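## Task

Act as J. OKORO, the authorized worker on work order WO-937605 (dated 10/19/2026), at panel RPP-D1A, and turn OFF the breaker of each circuit on that panel that supplies cabinet D135. You have no pen. Flipping any other breaker is a failure, even if you flip it back. Padlocks from the shelf must finish open and lying on the shelf, not resting on other padlocks. The scope is ESP-07 steps 1 to 3 only (identify and de-energize): put on no lock, and the shelf padlocks do not belong to this order. Take information only from the procedure (page 2), the panel schedule (page 3, where a feed is written as cabinet number, a dash, then the feed), the panel data (page 4) and the rest of page 1. The work area is the aisle in front of the panel, from the shelf top below the breakers upward. When finished, release everything and move the gripper away.

## Robot and tools

Robot: one arm with six joints (waist, shoulder, elbow, wrist pitch, wrist yaw, wrist roll) and a two-finger gripper. The fingers point along the gripper's +z axis and close along its y axis. The reported hand position is the point between the finger pads, roughly 1 cm behind the tips.

Frames: results report the gripper in the scene frame, origin on the table top under the arm base, +z up, +y to the left when looking along +x; position in metres and orientation as a quaternion (w, x, y, z). The base may sit tilted on the table, and the printed position can be a little wrong at long reach. Commands, by contrast, are given in the gripper's own axes.

Command row: every motion uses rows of 7 numbers, each in [-1, 1]: dx, dy, dz, rx, ry, rz, opening. The first six are an offset of the gripper target, expressed in the gripper's axes, measured from the gripper pose in the most recent result that shows it (before any such result in a scene, and for the second and later calls within one reply, from the pose at the start of the action). Each row is counted from that same reference, not from the previous row. Scale: 1.0 equals 0.6 m for dx, dy, dz, and 180 degrees for rotation; rx, ry, rz form one rotation vector. The seventh number is an absolute finger opening: +1 fully open (0.094 m), -1 closed. An all-zero offset is not a pause: it pulls the arm back to the reference pose.

Tools:
- execute_actions {actions, pictures}: actions is a list holding one item or none. An empty list just returns the current state. An item with rows (1 to 15 rows) and steps (1 to 15, default 15) runs that many control steps at 1/30 s each, each row for one step, the last row repeated if rows run out. An item with only steps (up to 300) is a wait counted from the previous result, including your reply time. pictures toggles camera images.
- move {target, speed}: target is one 7-number row as above (offset in gripper axes from the last shown pose, plus absolute opening). The gripper travels a straight path there lasting 0.5 to 10 s; longer paths stop short. speed is m/s, 0.002 to 0.5 (default 0.25), turning capped at twice that in rad/s. The path ignores obstacles, and the real arm may lag, drift or overshoot the speed, especially near full extension. The result adds a move: line (done, off_target, moving, held, fault) with limits such as paced (pose clipped) or held (a clearance check blocked steps; the arm may then jump fast), plus the distance from target.
- wait {seconds}: 0 to 10 s, sends nothing new.
- zoom_image {camera, region}: camera is cam_high (672x504), cam_low (672x504) or cam_wrist (504x504); region [x0, y0, x1, y1] in pixels from the top-left, at most 504 by 504. Useful for reading breaker labels and the panel.
- show_instructions: redisplays the scene's reference pages (work order pages).
- finished_scene {scene}: ends scene 1 or 2 irreversibly and grades it; its result gives the next task.

Control behaviour: each step the commanded pose is clipped to within 70 mm and 16 degrees of the measured pose, so a far target may need several actions; check the reported pose and command the remainder. Position wins over orientation when both cannot be met. Motions tend to finish a centimetre or more low; correct by aiming back up in the first call of a reply. Joint positions and velocities list the six joints (rad, rad/s) then the finger-pad gap (m). Joint limits in rad: waist -2.880 to 2.880, shoulder 0 to 3.142, elbow 0 to 3.019, wrist pitch -1.693 to 1.571, wrist yaw -1.571 to 1.571, wrist roll -2.094 to 2.094. grip_measured uses the opening scale; to hold something command about 0.03 below it. A pose unreachable line or HELD marks steps the clearance check altered or blocked. Hand target shows where the controller is heading.

Suggested order: read the work order pages, confirm panel name and employee, find in the schedule every circuit whose feed entry starts with the target cabinet number, cross-check with panel data, locate those breakers in the cameras, then push each handle to OFF with gentle, slow moves. Do not touch other breakers, do not lock anything, leave padlocks alone. Finish by opening the gripper and backing away.

Avoid: fast contact or pressing far past the surface (impact and force grow with speed and overshoot), knocking items off the shelf or out of the aisle area, holding loads long (motors heat; at 100 °C the arm drops with an OVER-TEMPERATURE FAULT).

Each tool is called after "Emit:" as a command line: name --argument value for each argument, lists and objects as JSON in quotes; but a table of rows of numbers goes row by row, as --pt "numbers of a row", without its own name.

Reference images:

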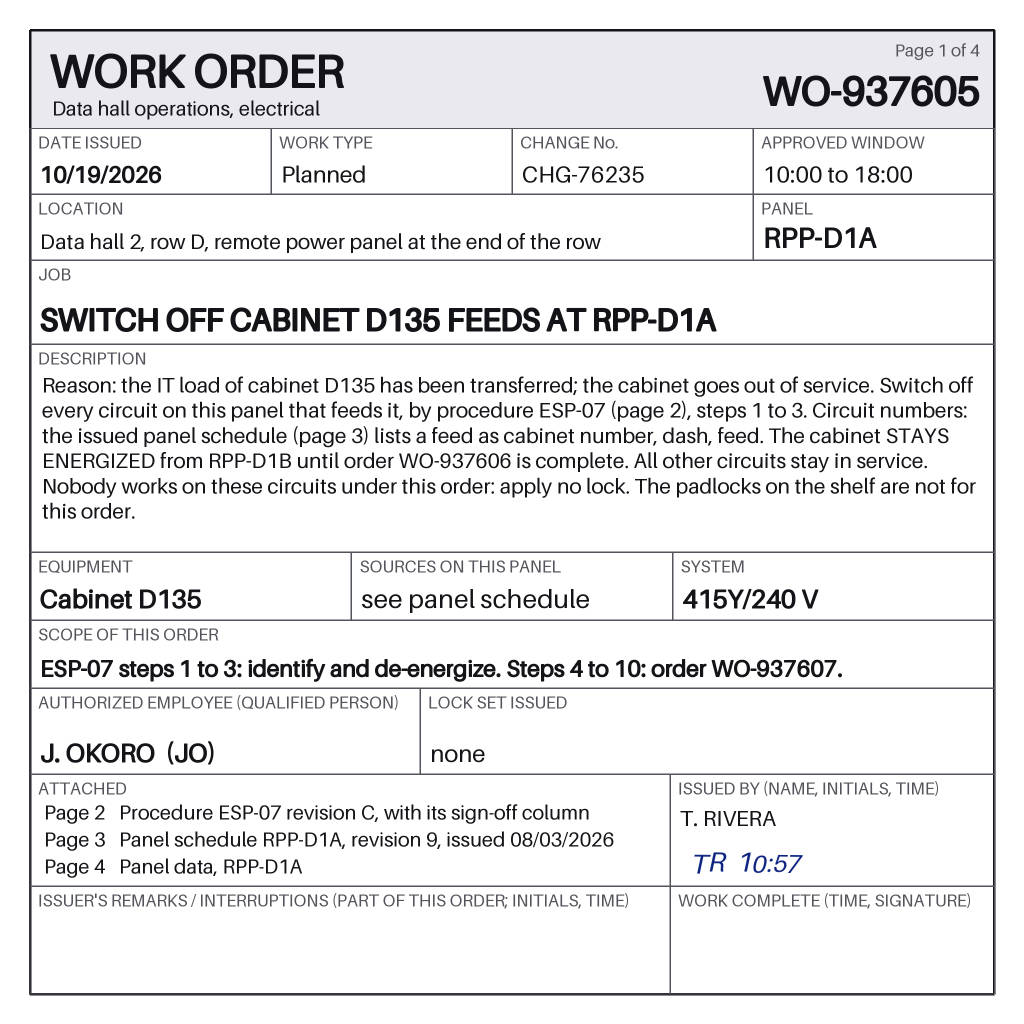

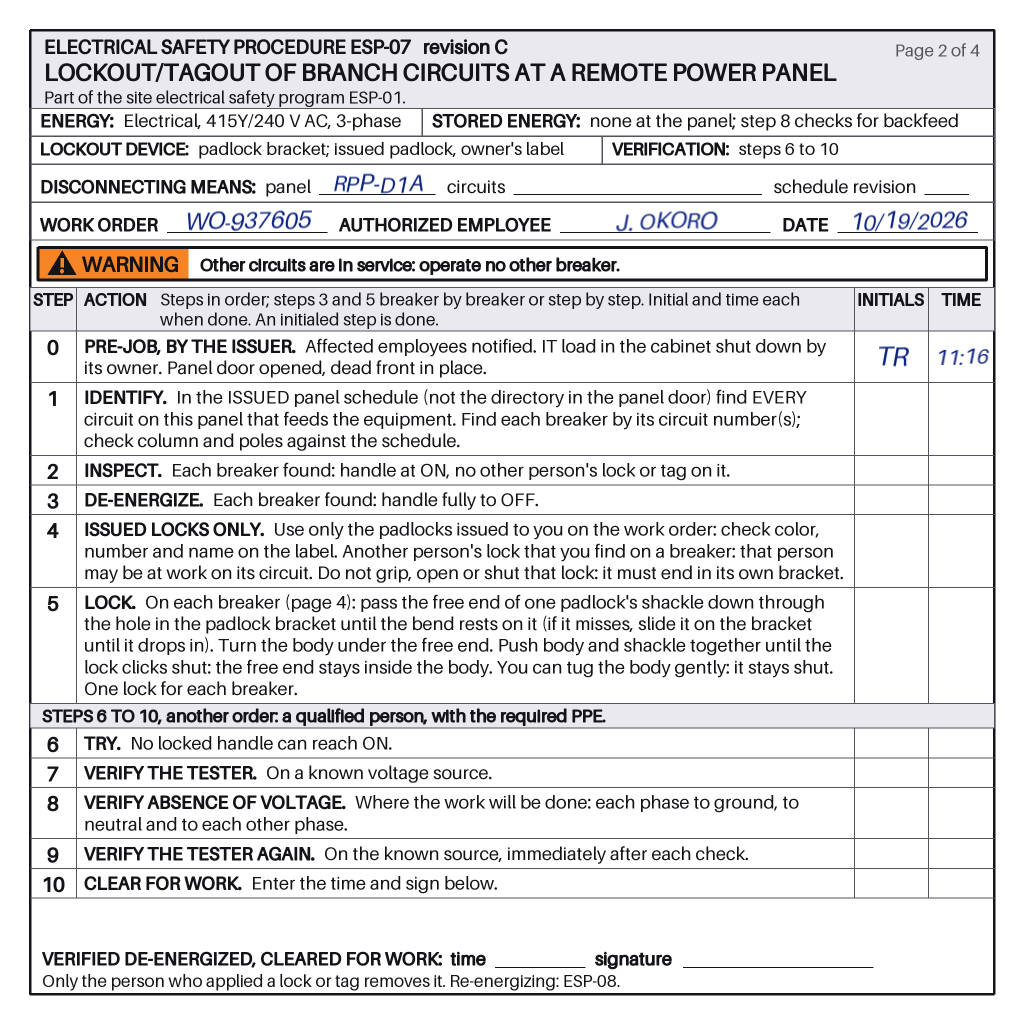

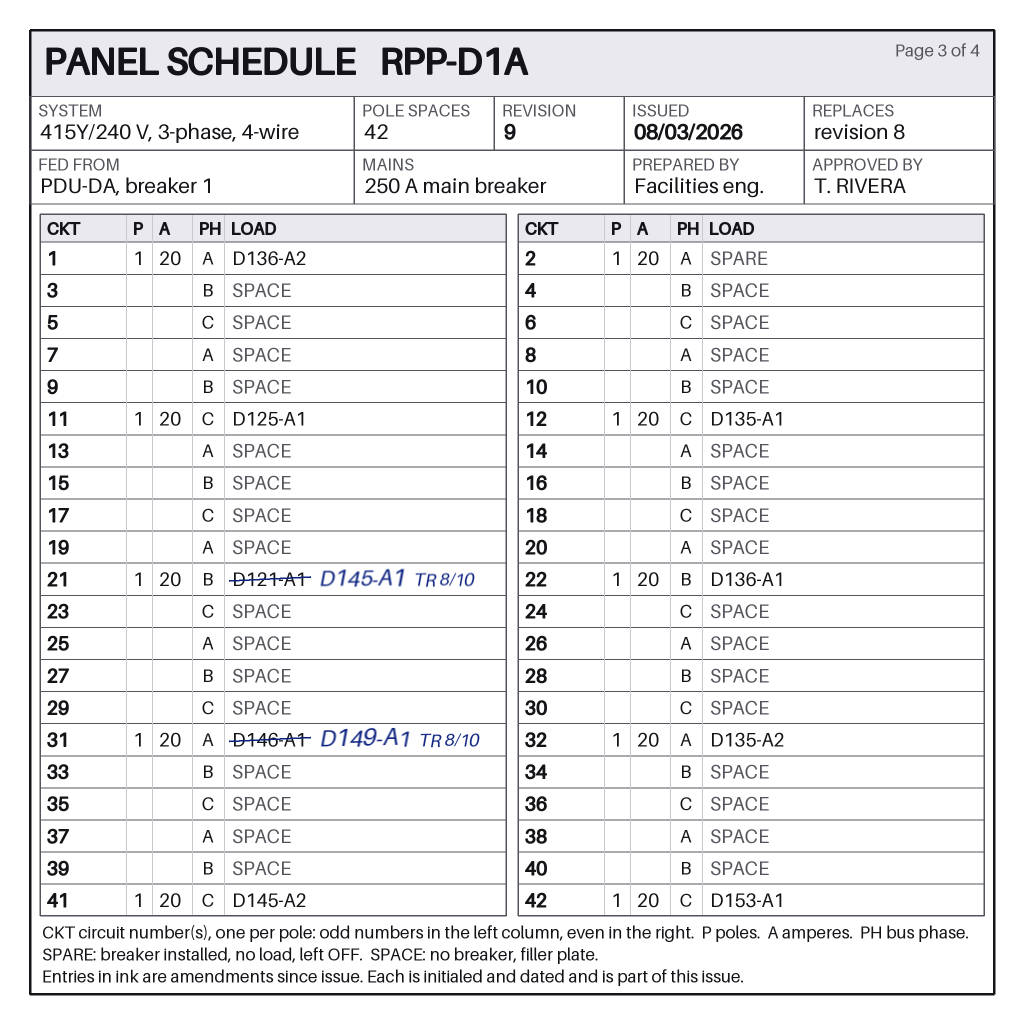

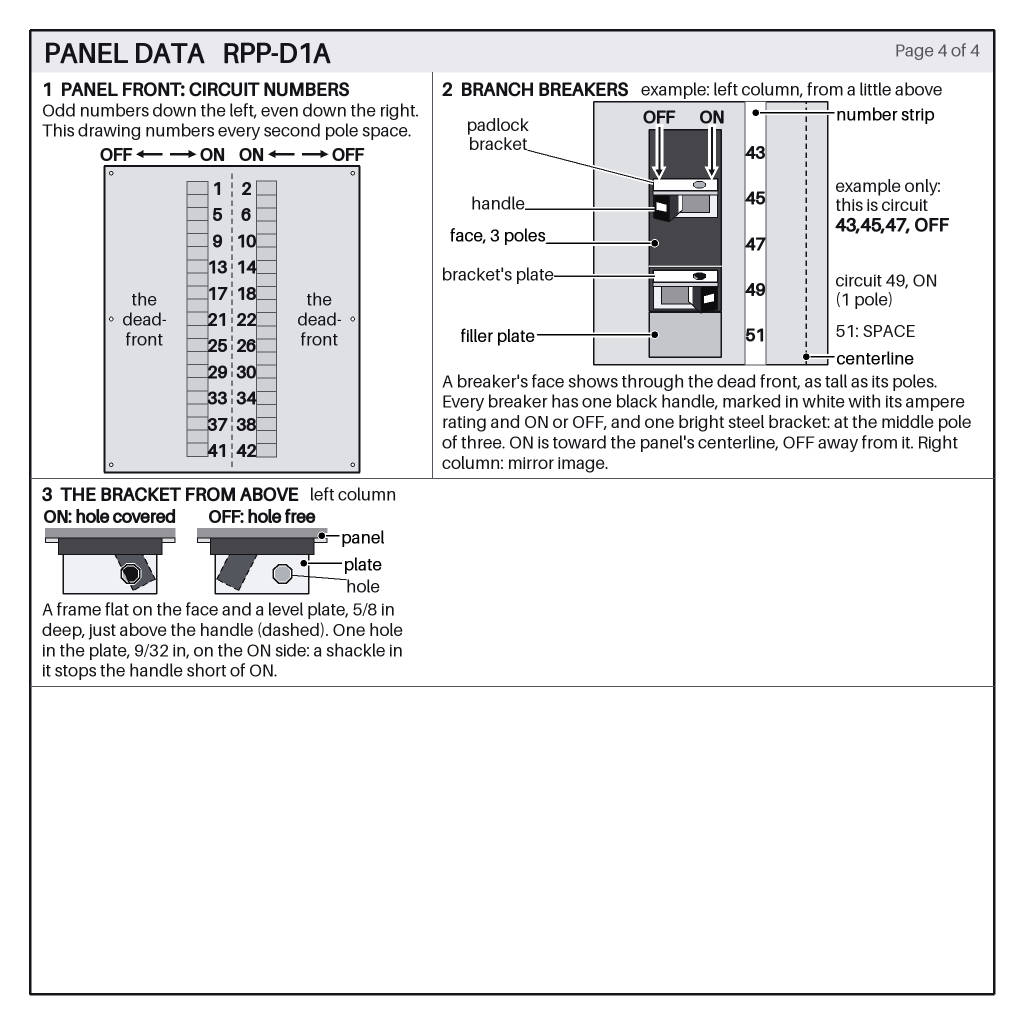

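## Session

Targets: circuits 12 and 32 (right column).

Emit:
execute_actions --actions '[]'

Scene clock: 0.00 s of 5400.00 s.
end_effector_position=(+0.6725, +0.2252, +0.2785) grip_measured=+1.000 end_effector_quat_wxyz=(+0.355, -0.221, +0.904, -0.090)
Joint positions: [ 0.009  1.036  1.041  0.003 -0.015  0.013  0.094]
Joint velocities: [ 0.015 -0.015 -0.007 -0.007 -0.051  0.066  0.   ]
Hand target: +0.677, +0.228, +0.278; +0.357, -0.222, +0.903, -0.089

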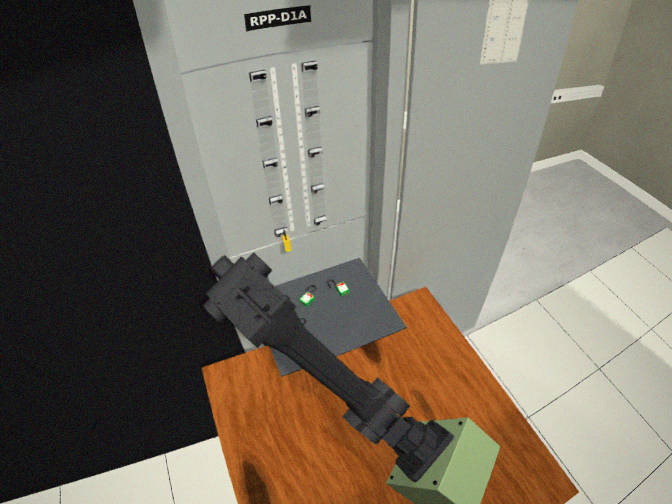

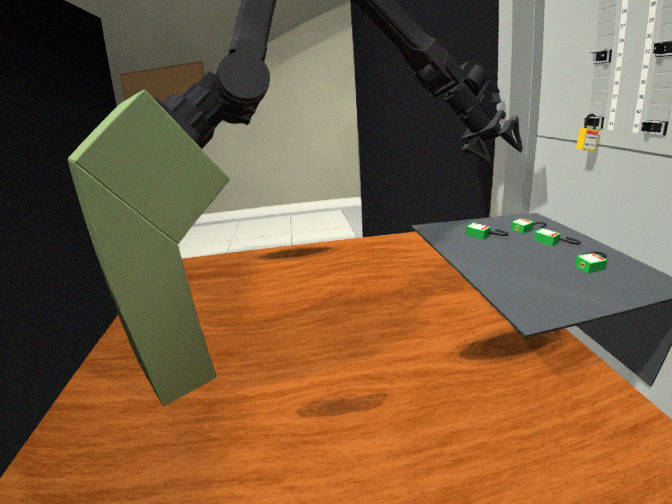

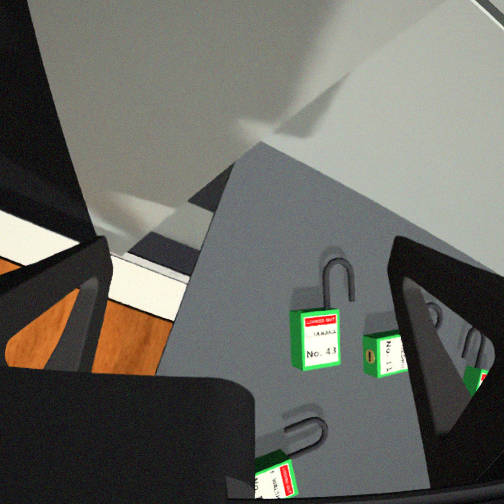

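Emit:
move --target '[0.035,-0.172,-0.297,0.121,-0.231,0,-1]'

Scene clock: 3.27 s of 5400.00 s.
end_effector_position=(+0.5733, +0.1322, +0.4278) grip_measured=-0.987 end_effector_quat_wxyz=(+0.682, -0.178, +0.690, -0.165)
Joint positions: [-0.18   0.825  0.447  1.1    0.182  0.013  0.001]
Joint velocities: [-0.005  0.005  0.002  0.012  0.022 -0.037  0.001]
Hand target: +0.572, +0.129, +0.430; +0.686, -0.177, +0.686, -0.169
Off the commanded pose: 0.007 m, 1 deg.
move: done

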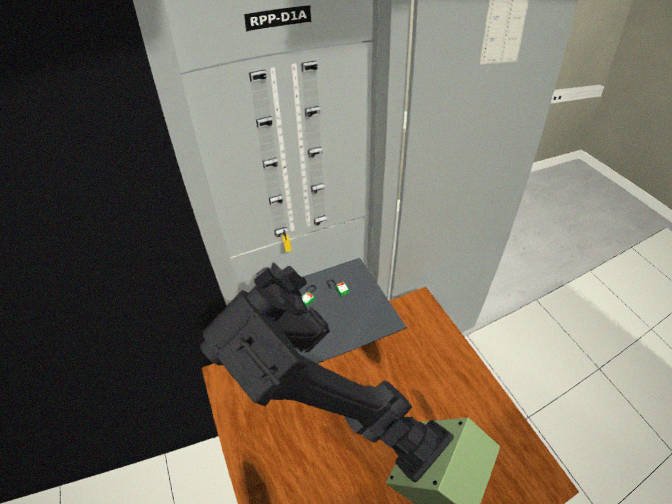

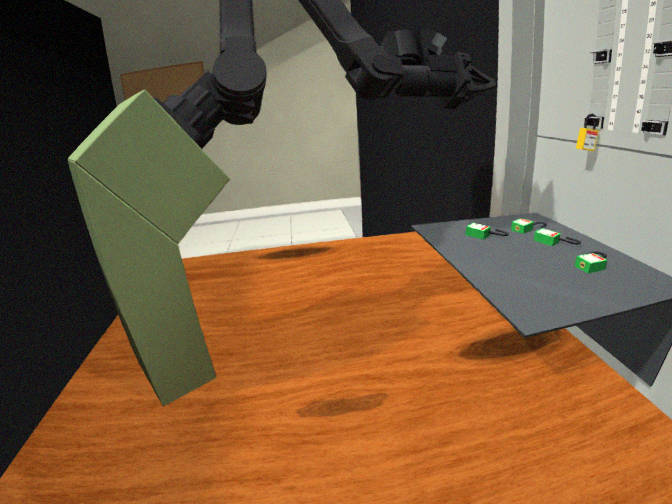

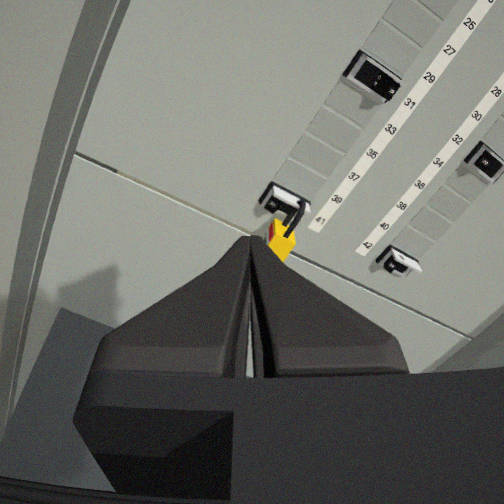

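Emit:
move --target '[0.117,-0.22,0,0,0,0.155,-1]'

Scene clock: 5.53 s of 5400.00 s.
end_effector_position=(+0.5675, -0.0162, +0.4244) grip_measured=-0.987 end_effector_quat_wxyz=(+0.694, -0.005, +0.720, -0.006)
Joint positions: [-0.643  1.195  0.428  1.459 -0.172  0.786  0.001]
Joint velocities: [-0.005 -0.005 -0.002 -0.007  0.022  0.022 -0.001]
Hand target: +0.574, -0.016, +0.429; +0.700, -0.007, +0.715, +0.003
Off the commanded pose: 0.009 m, 2 deg.
move: done

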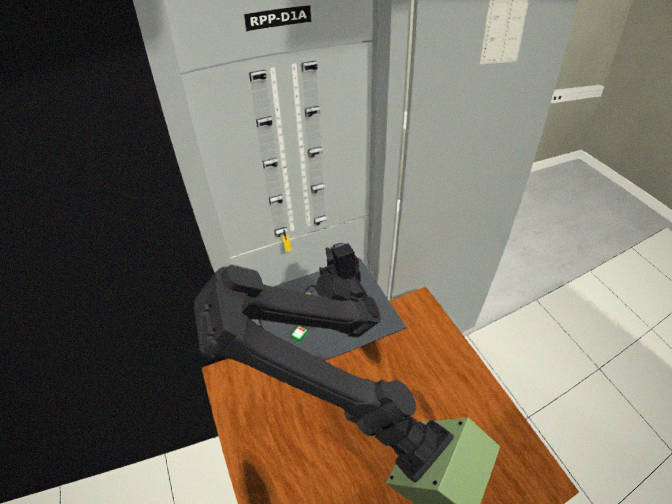

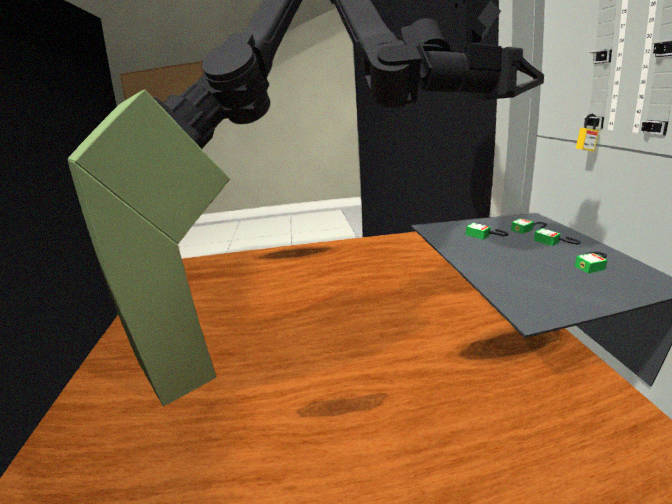

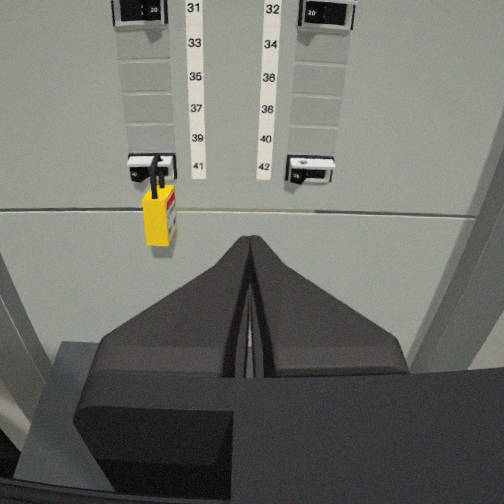

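Emit:
move --target '[-0.02,-0.03,0.167,0,0,0,-1]'

Scene clock: 7.80 s of 5400.00 s.
end_effector_position=(+0.6644, -0.0247, +0.4368) grip_measured=-0.987 end_effector_quat_wxyz=(+0.698, -0.011, +0.716, -0.001)
Joint positions: [-0.646  1.271  0.699  1.284 -0.178  0.789  0.001]
Joint velocities: [-0.005 -0.024 -0.002 -0.032  0.037 -0.037 -0.001]
Hand target: +0.667, -0.035, +0.434; +0.694, -0.005, +0.720, -0.006
Off the commanded pose: 0.011 m, 1 deg.
move: off_target

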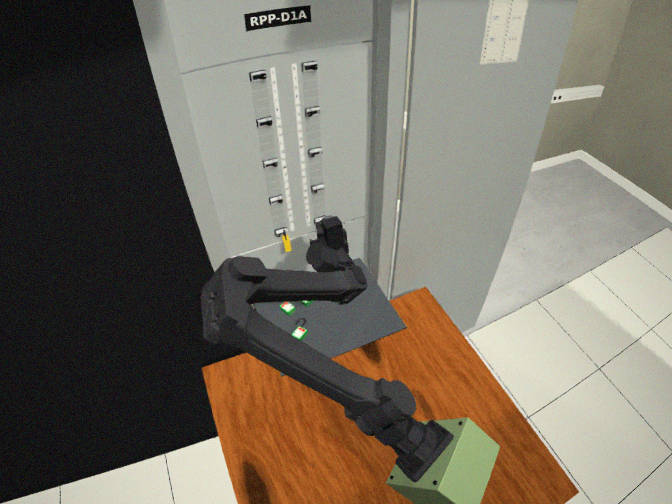

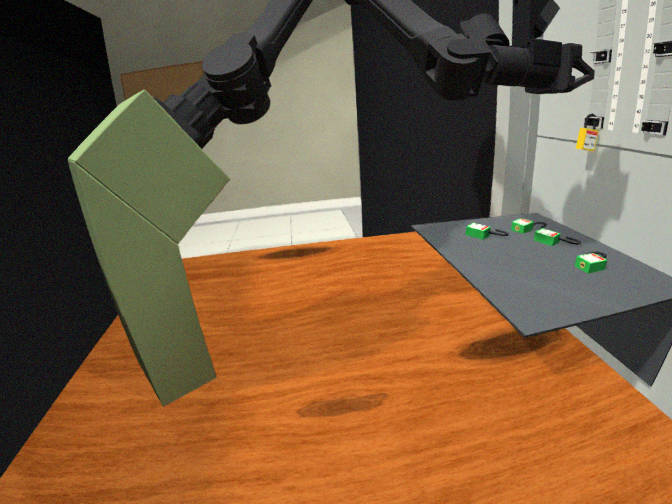

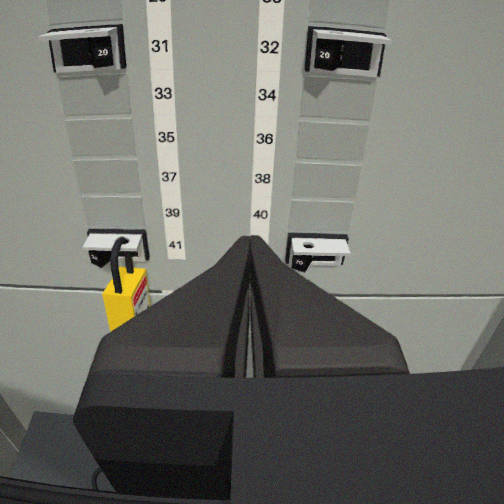

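Emit:
move --target '[-0.07,-0.045,0.11,0,0,0,-1]' --speed 0.1

Scene clock: 9.67 s of 5400.00 s.
end_effector_position=(+0.7243, -0.0408, +0.4784) grip_measured=-0.987 end_effector_quat_wxyz=(+0.699, -0.019, +0.714, -0.002)
Joint positions: [-0.728  1.306  0.889  1.151 -0.242  0.835  0.001]
Joint velocities: [-0.005 -0.005  0.007  0.002  0.007  0.022  0.001]
Hand target: +0.731, -0.050, +0.478; +0.698, -0.011, +0.716, -0.001
Off the commanded pose: 0.012 m, 1 deg.
move: off_target

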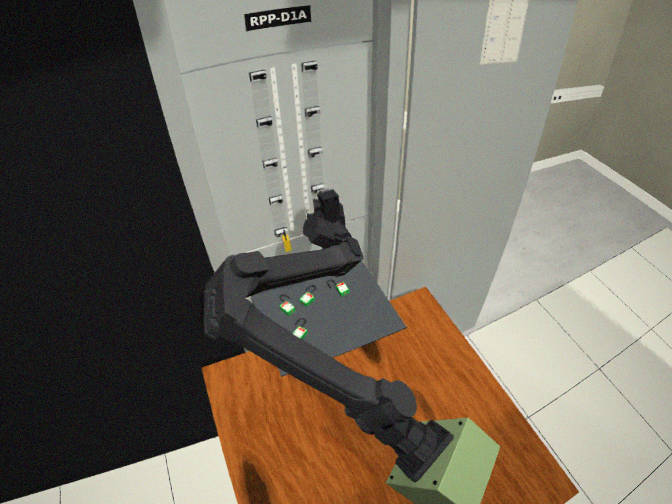

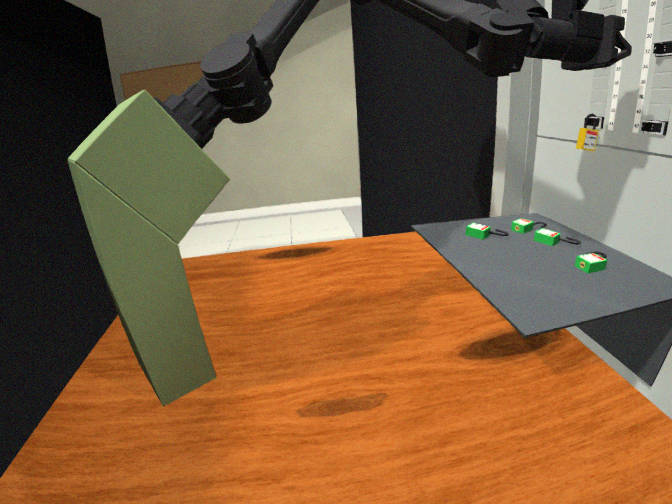

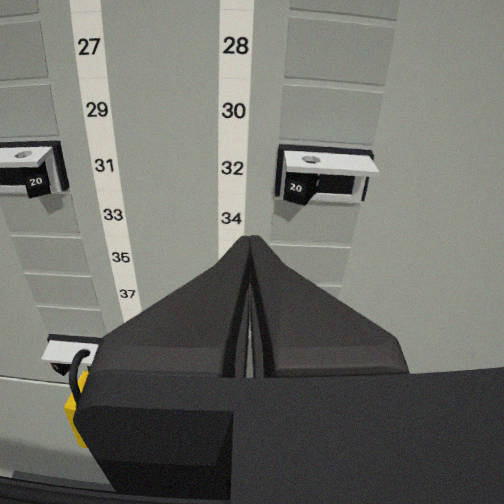

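Emit:
move --target '[0,0,0.045,0,0,0,-1]' --speed 0.05

Scene clock: 11.20 s of 5400.00 s.
end_effector_position=(+0.7420, -0.0390, +0.4865) grip_measured=-0.987 end_effector_quat_wxyz=(+0.703, -0.019, +0.711, -0.002)
Joint positions: [-0.728  1.316  0.943  1.114 -0.235  0.836  0.001]
Joint velocities: [-0.015 -0.005 -0.007 -0.007 -0.022 -0.007 -0.001]
Hand target: +0.751, -0.040, +0.478; +0.699, -0.019, +0.714, -0.002
Off the commanded pose: 0.013 m, 1 deg.
move: off_target

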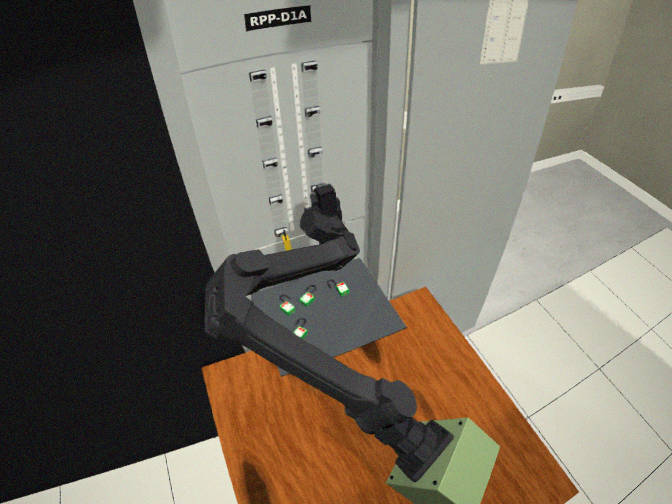

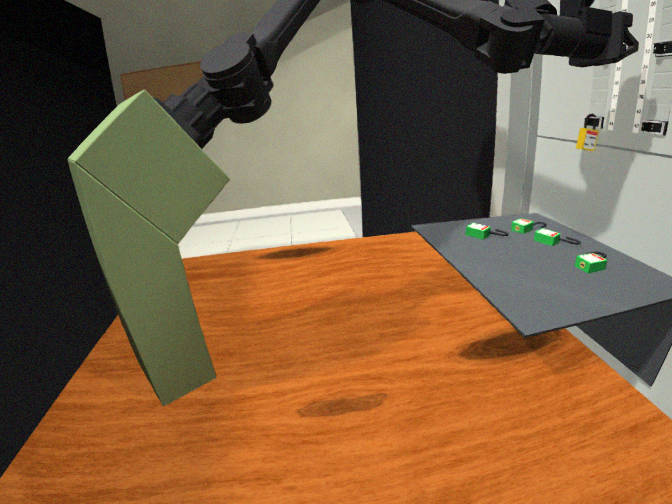

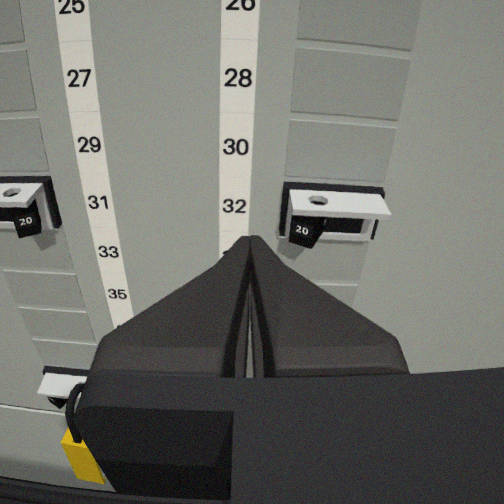

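Emit:
move --target '[0.02,0,0.025,0,0,0,-1]' --speed 0.04

Scene clock: 12.53 s of 5400.00 s.
end_effector_position=(+0.7459, -0.0424, +0.4842) grip_measured=-0.987 end_effector_quat_wxyz=(+0.706, -0.016, +0.708, -0.005)
Joint positions: [-0.722  1.33   0.954  1.114 -0.218  0.831  0.001]
Joint velocities: [ 0.005  0.005 -0.002  0.002 -0.051 -0.022 -0.001]
Hand target: +0.756, -0.039, +0.475; +0.703, -0.019, +0.711, -0.002
Off the commanded pose: 0.015 m, 1 deg.
move: off_target

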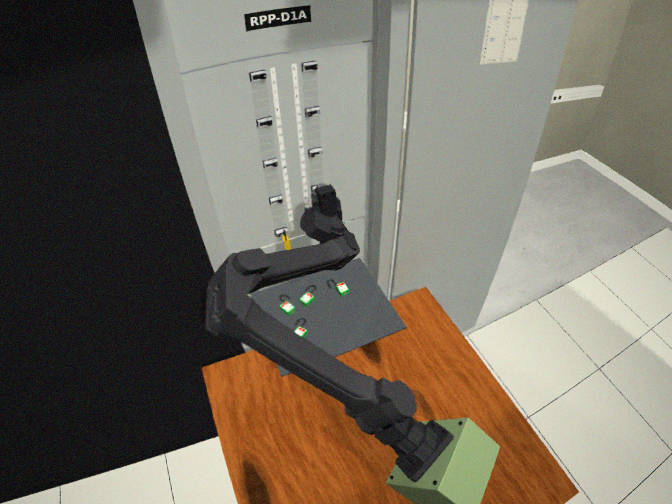

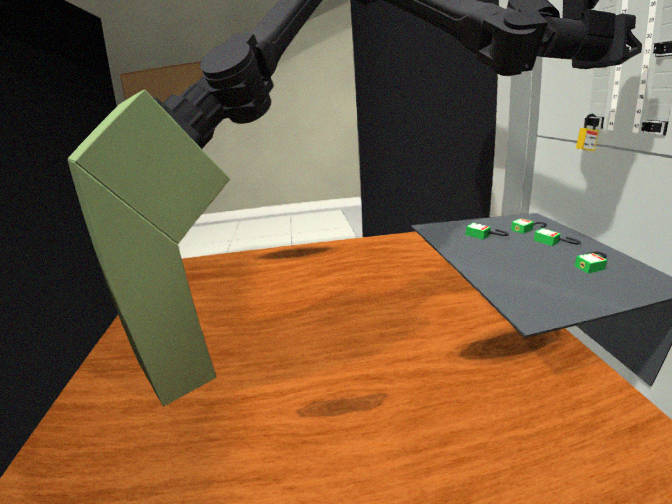

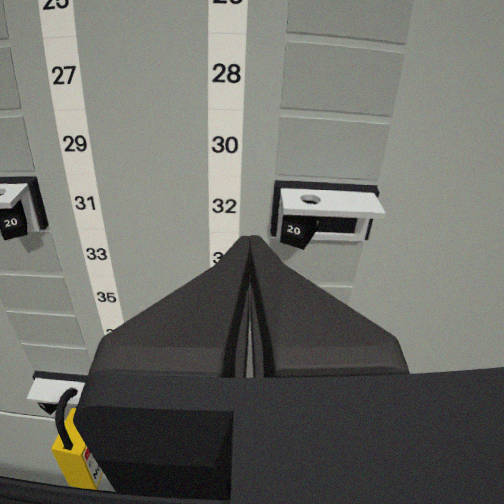

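Emit:
move --target '[0.01,-0.08,0.015,0,0,0,-1]' --speed 0.04

Scene clock: 14.50 s of 5400.00 s.
end_effector_position=(+0.7479, -0.0869, +0.4735) grip_measured=-0.987 end_effector_quat_wxyz=(+0.700, -0.011, +0.714, -0.012)
Joint positions: [-0.769  1.43   0.99   1.162 -0.256  0.856  0.001]
Joint velocities: [-0.015 -0.005  0.007  0.012  0.007 -0.007  0.001]
Hand target: +0.755, -0.090, +0.480; +0.706, -0.016, +0.708, -0.006
Off the commanded pose: 0.010 m, 1 deg.
move: done

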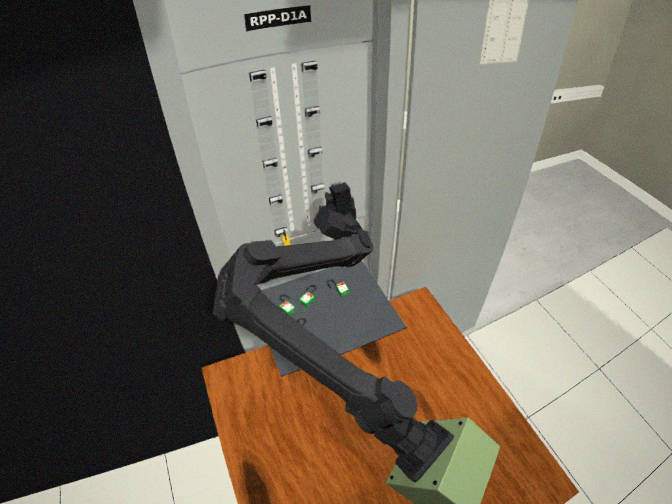

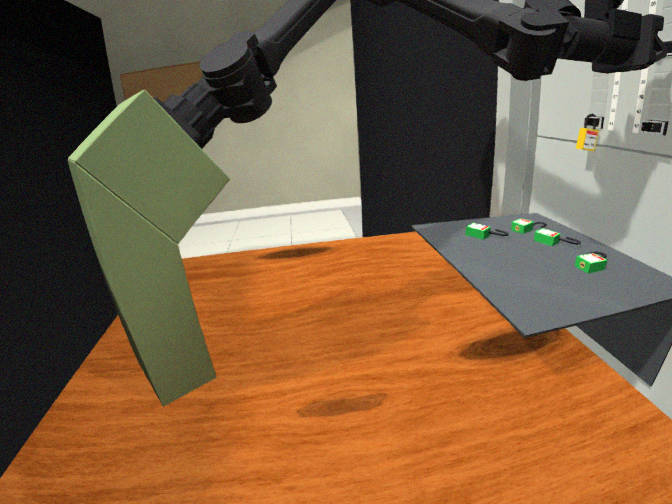

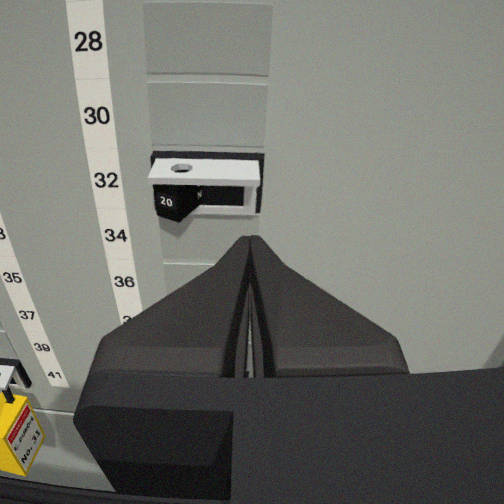

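Emit:
move --target '[-0.01,0.08,0,0,0,0,-1]' --speed 0.06

Emit:
move --target '[0,0,0.05,0,0,0,-1]' --speed 0.03

Scene clock: 18.07 s of 5400.00 s.
end_effector_position=(+0.7496, -0.0446, +0.4873) grip_measured=-0.987 end_effector_quat_wxyz=(+0.706, -0.012, +0.708, -0.011)
Joint positions: [-0.725  1.328  0.966  1.09  -0.212  0.829  0.001]
Joint velocities: [-0.005 -0.015 -0.007 -0.017  0.007 -0.066 -0.001]
Hand target: +0.748, -0.039, +0.478; +0.700, -0.011, +0.714, -0.011
Off the commanded pose: 0.011 m, 1 deg.
move: off_target

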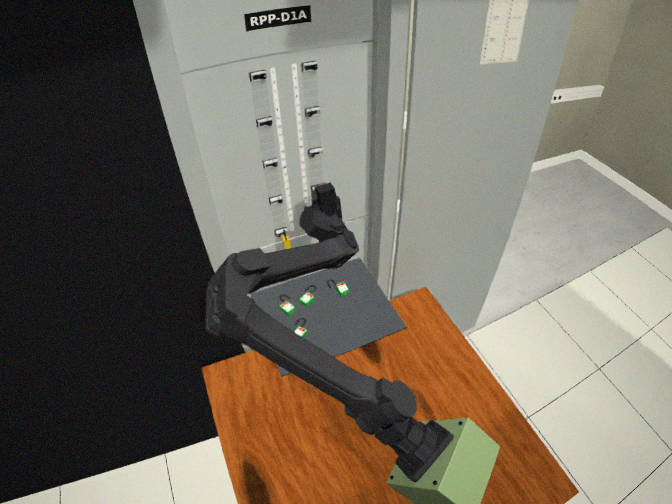

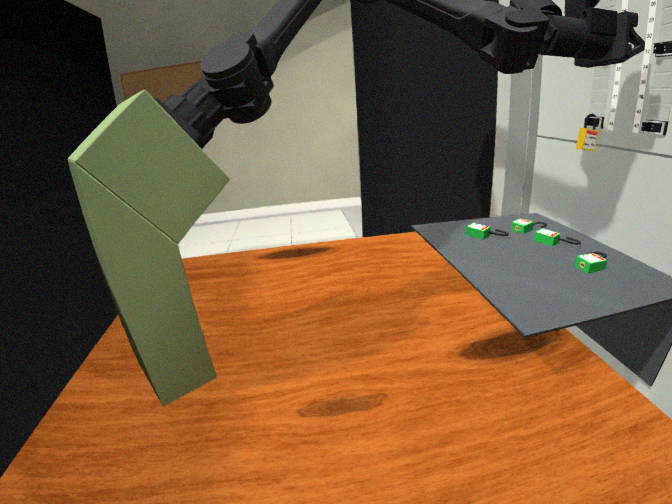

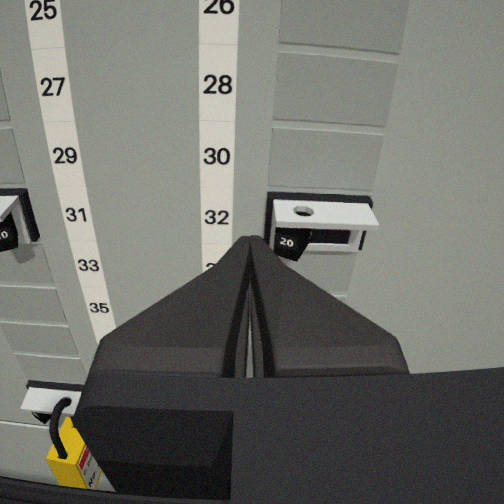

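Scene clock: 19.33 s of 5400.00 s.
end_effector_position=(+0.7691, -0.0439, +0.4948) grip_measured=-0.987 end_effector_quat_wxyz=(+0.709, -0.012, +0.705, -0.012)
Joint positions: [-0.725  1.344  1.027  1.049 -0.205  0.829  0.001]
Joint velocities: [-0.005 -0.005 -0.017  0.012 -0.007  0.022 -0.   ]
Hand target: +0.779, -0.045, +0.488; +0.706, -0.012, +0.708, -0.011
Off the commanded pose: 0.013 m, 0 deg.
move: off_target

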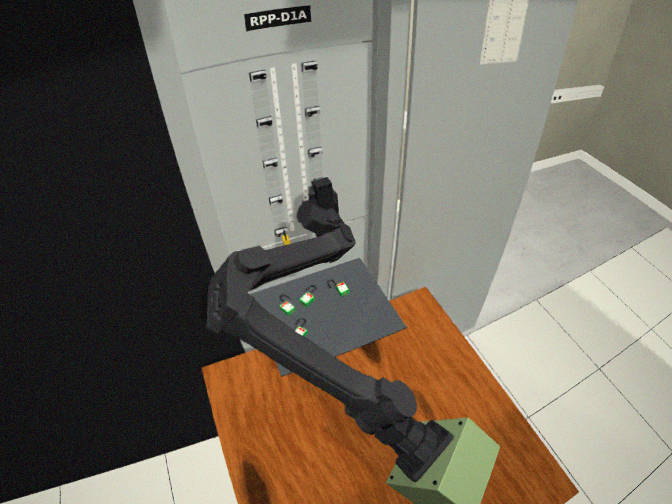

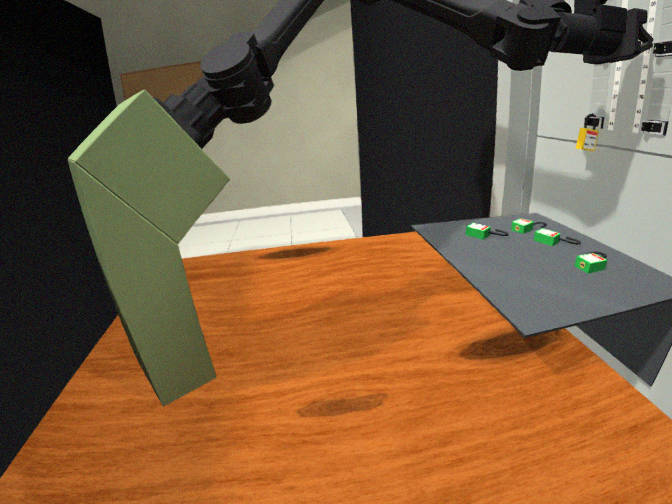

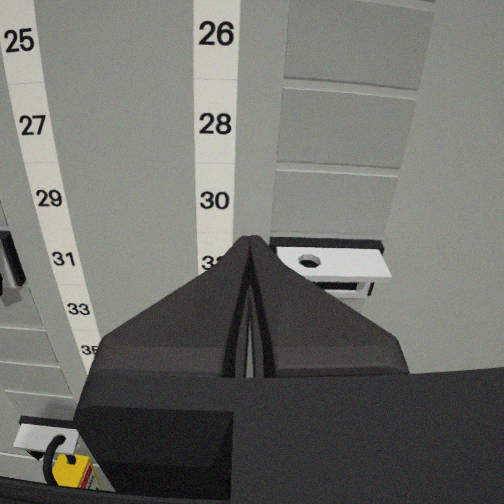

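Tip is above the plate; lower ~2.5 cm.

Emit:
move --target '[0.05,0.005,0,0,0,0,-1]' --speed 0.03

Scene clock: 21.90 s of 5400.00 s.
end_effector_position=(+0.7711, -0.0401, +0.4835) grip_measured=-0.987 end_effector_quat_wxyz=(+0.715, -0.012, +0.699, -0.013)
Joint positions: [-0.694  1.36   1.027  1.072 -0.169  0.808  0.001]
Joint velocities: [-0.005 -0.024  0.002  0.007 -0.037  0.007 -0.   ]
Hand target: +0.769, -0.042, +0.465; +0.709, -0.012, +0.705, -0.012
Off the commanded pose: 0.019 m, 1 deg.
move: off_target

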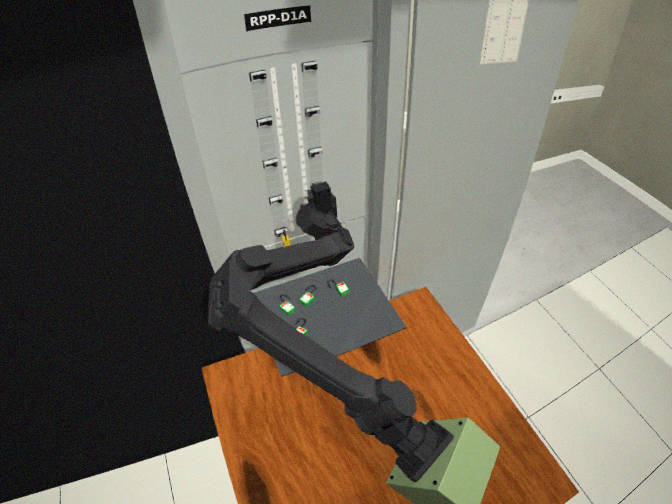

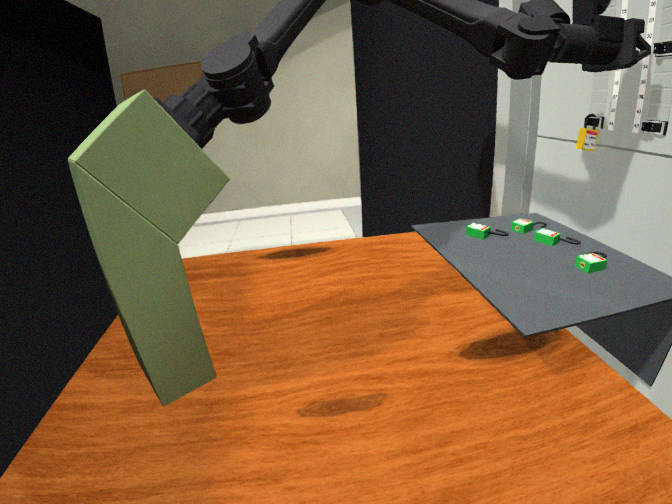

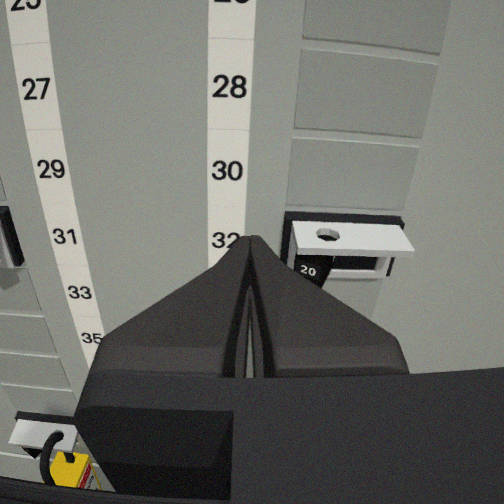

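Emit:
move --target '[0.03,0,0,0,0,0,-1]' --speed 0.03

Scene clock: 23.20 s of 5400.00 s.
end_effector_position=(+0.7714, -0.0393, +0.4834) grip_measured=-0.987 end_effector_quat_wxyz=(+0.720, -0.011, +0.694, -0.014)
Joint positions: [-0.687  1.363  1.027  1.082 -0.151  0.803  0.001]
Joint velocities: [-0.015  0.015  0.022  0.007 -0.051 -0.081  0.001]
Hand target: +0.771, -0.041, +0.466; +0.714, -0.012, +0.699, -0.013
Off the commanded pose: 0.018 m, 1 deg.
move: off_target

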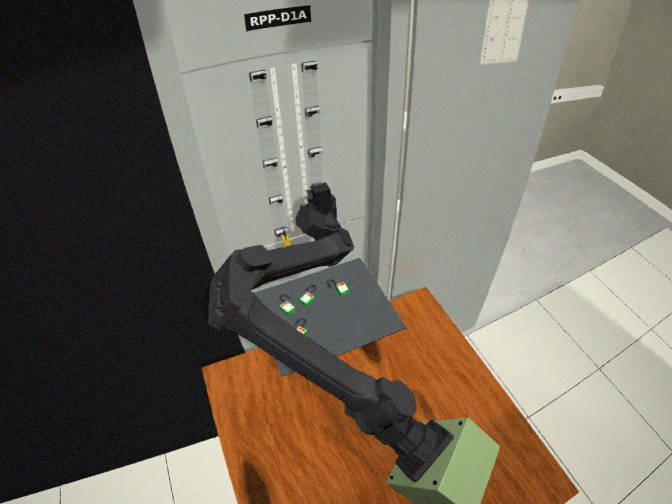

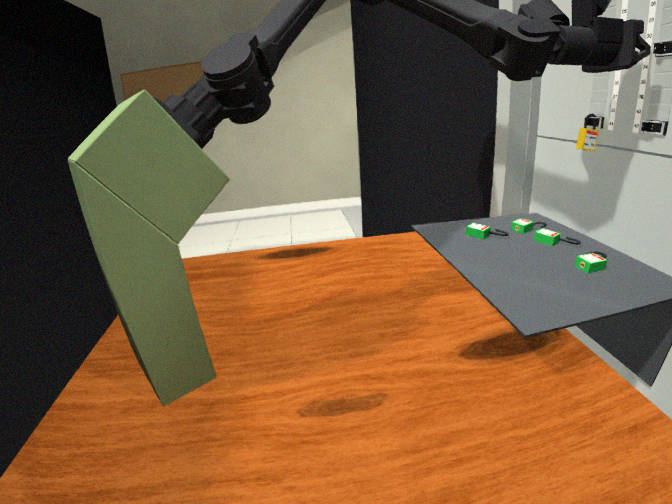

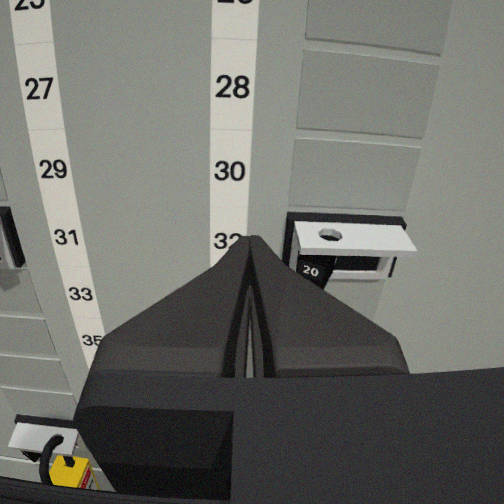

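Emit:
move --target '[0.055,0,0,0,0,0,-1]' --speed 0.03

Scene clock: 25.00 s of 5400.00 s.
end_effector_position=(+0.7722, -0.0410, +0.4675) grip_measured=-0.987 end_effector_quat_wxyz=(+0.724, -0.009, +0.690, -0.016)
Joint positions: [-0.657  1.393  1.027  1.114 -0.117  0.783  0.001]
Joint velocities: [-0.015  0.005  0.007  0.027 -0.081 -0.095  0.   ]
Hand target: +0.773, -0.041, +0.451; +0.720, -0.011, +0.694, -0.014
Off the commanded pose: 0.017 m, 1 deg.
move: off_target

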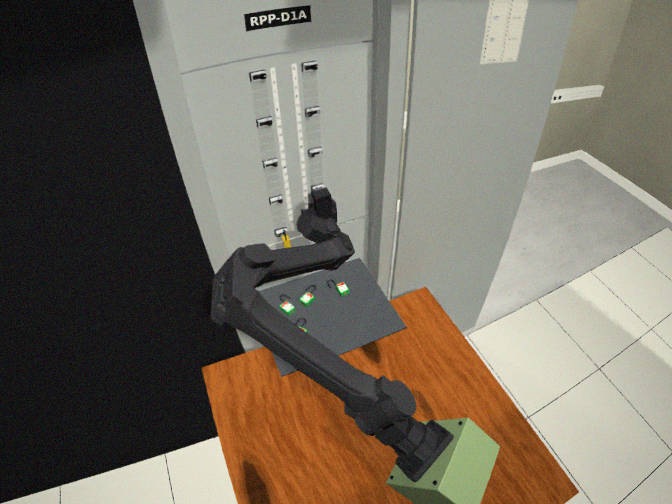

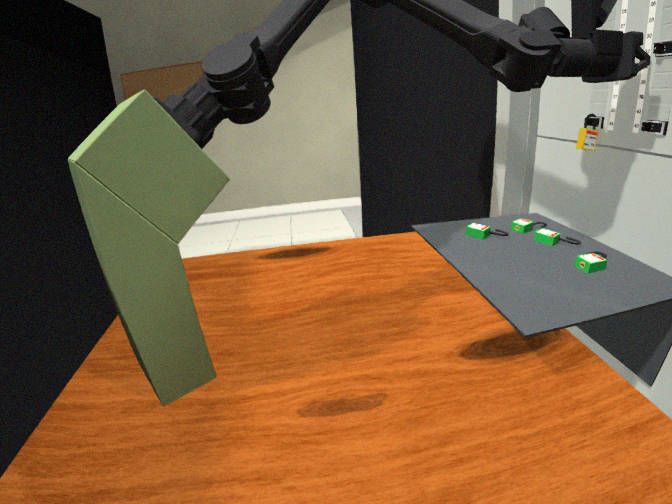

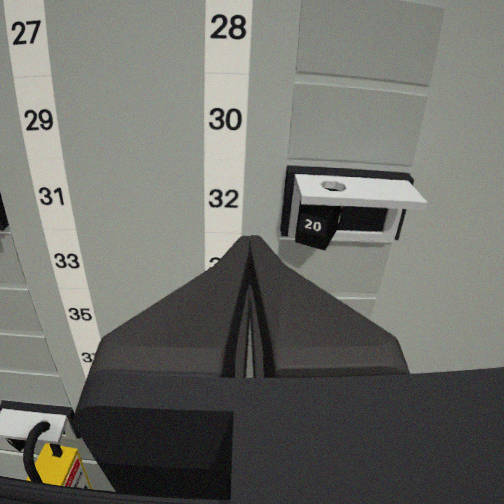

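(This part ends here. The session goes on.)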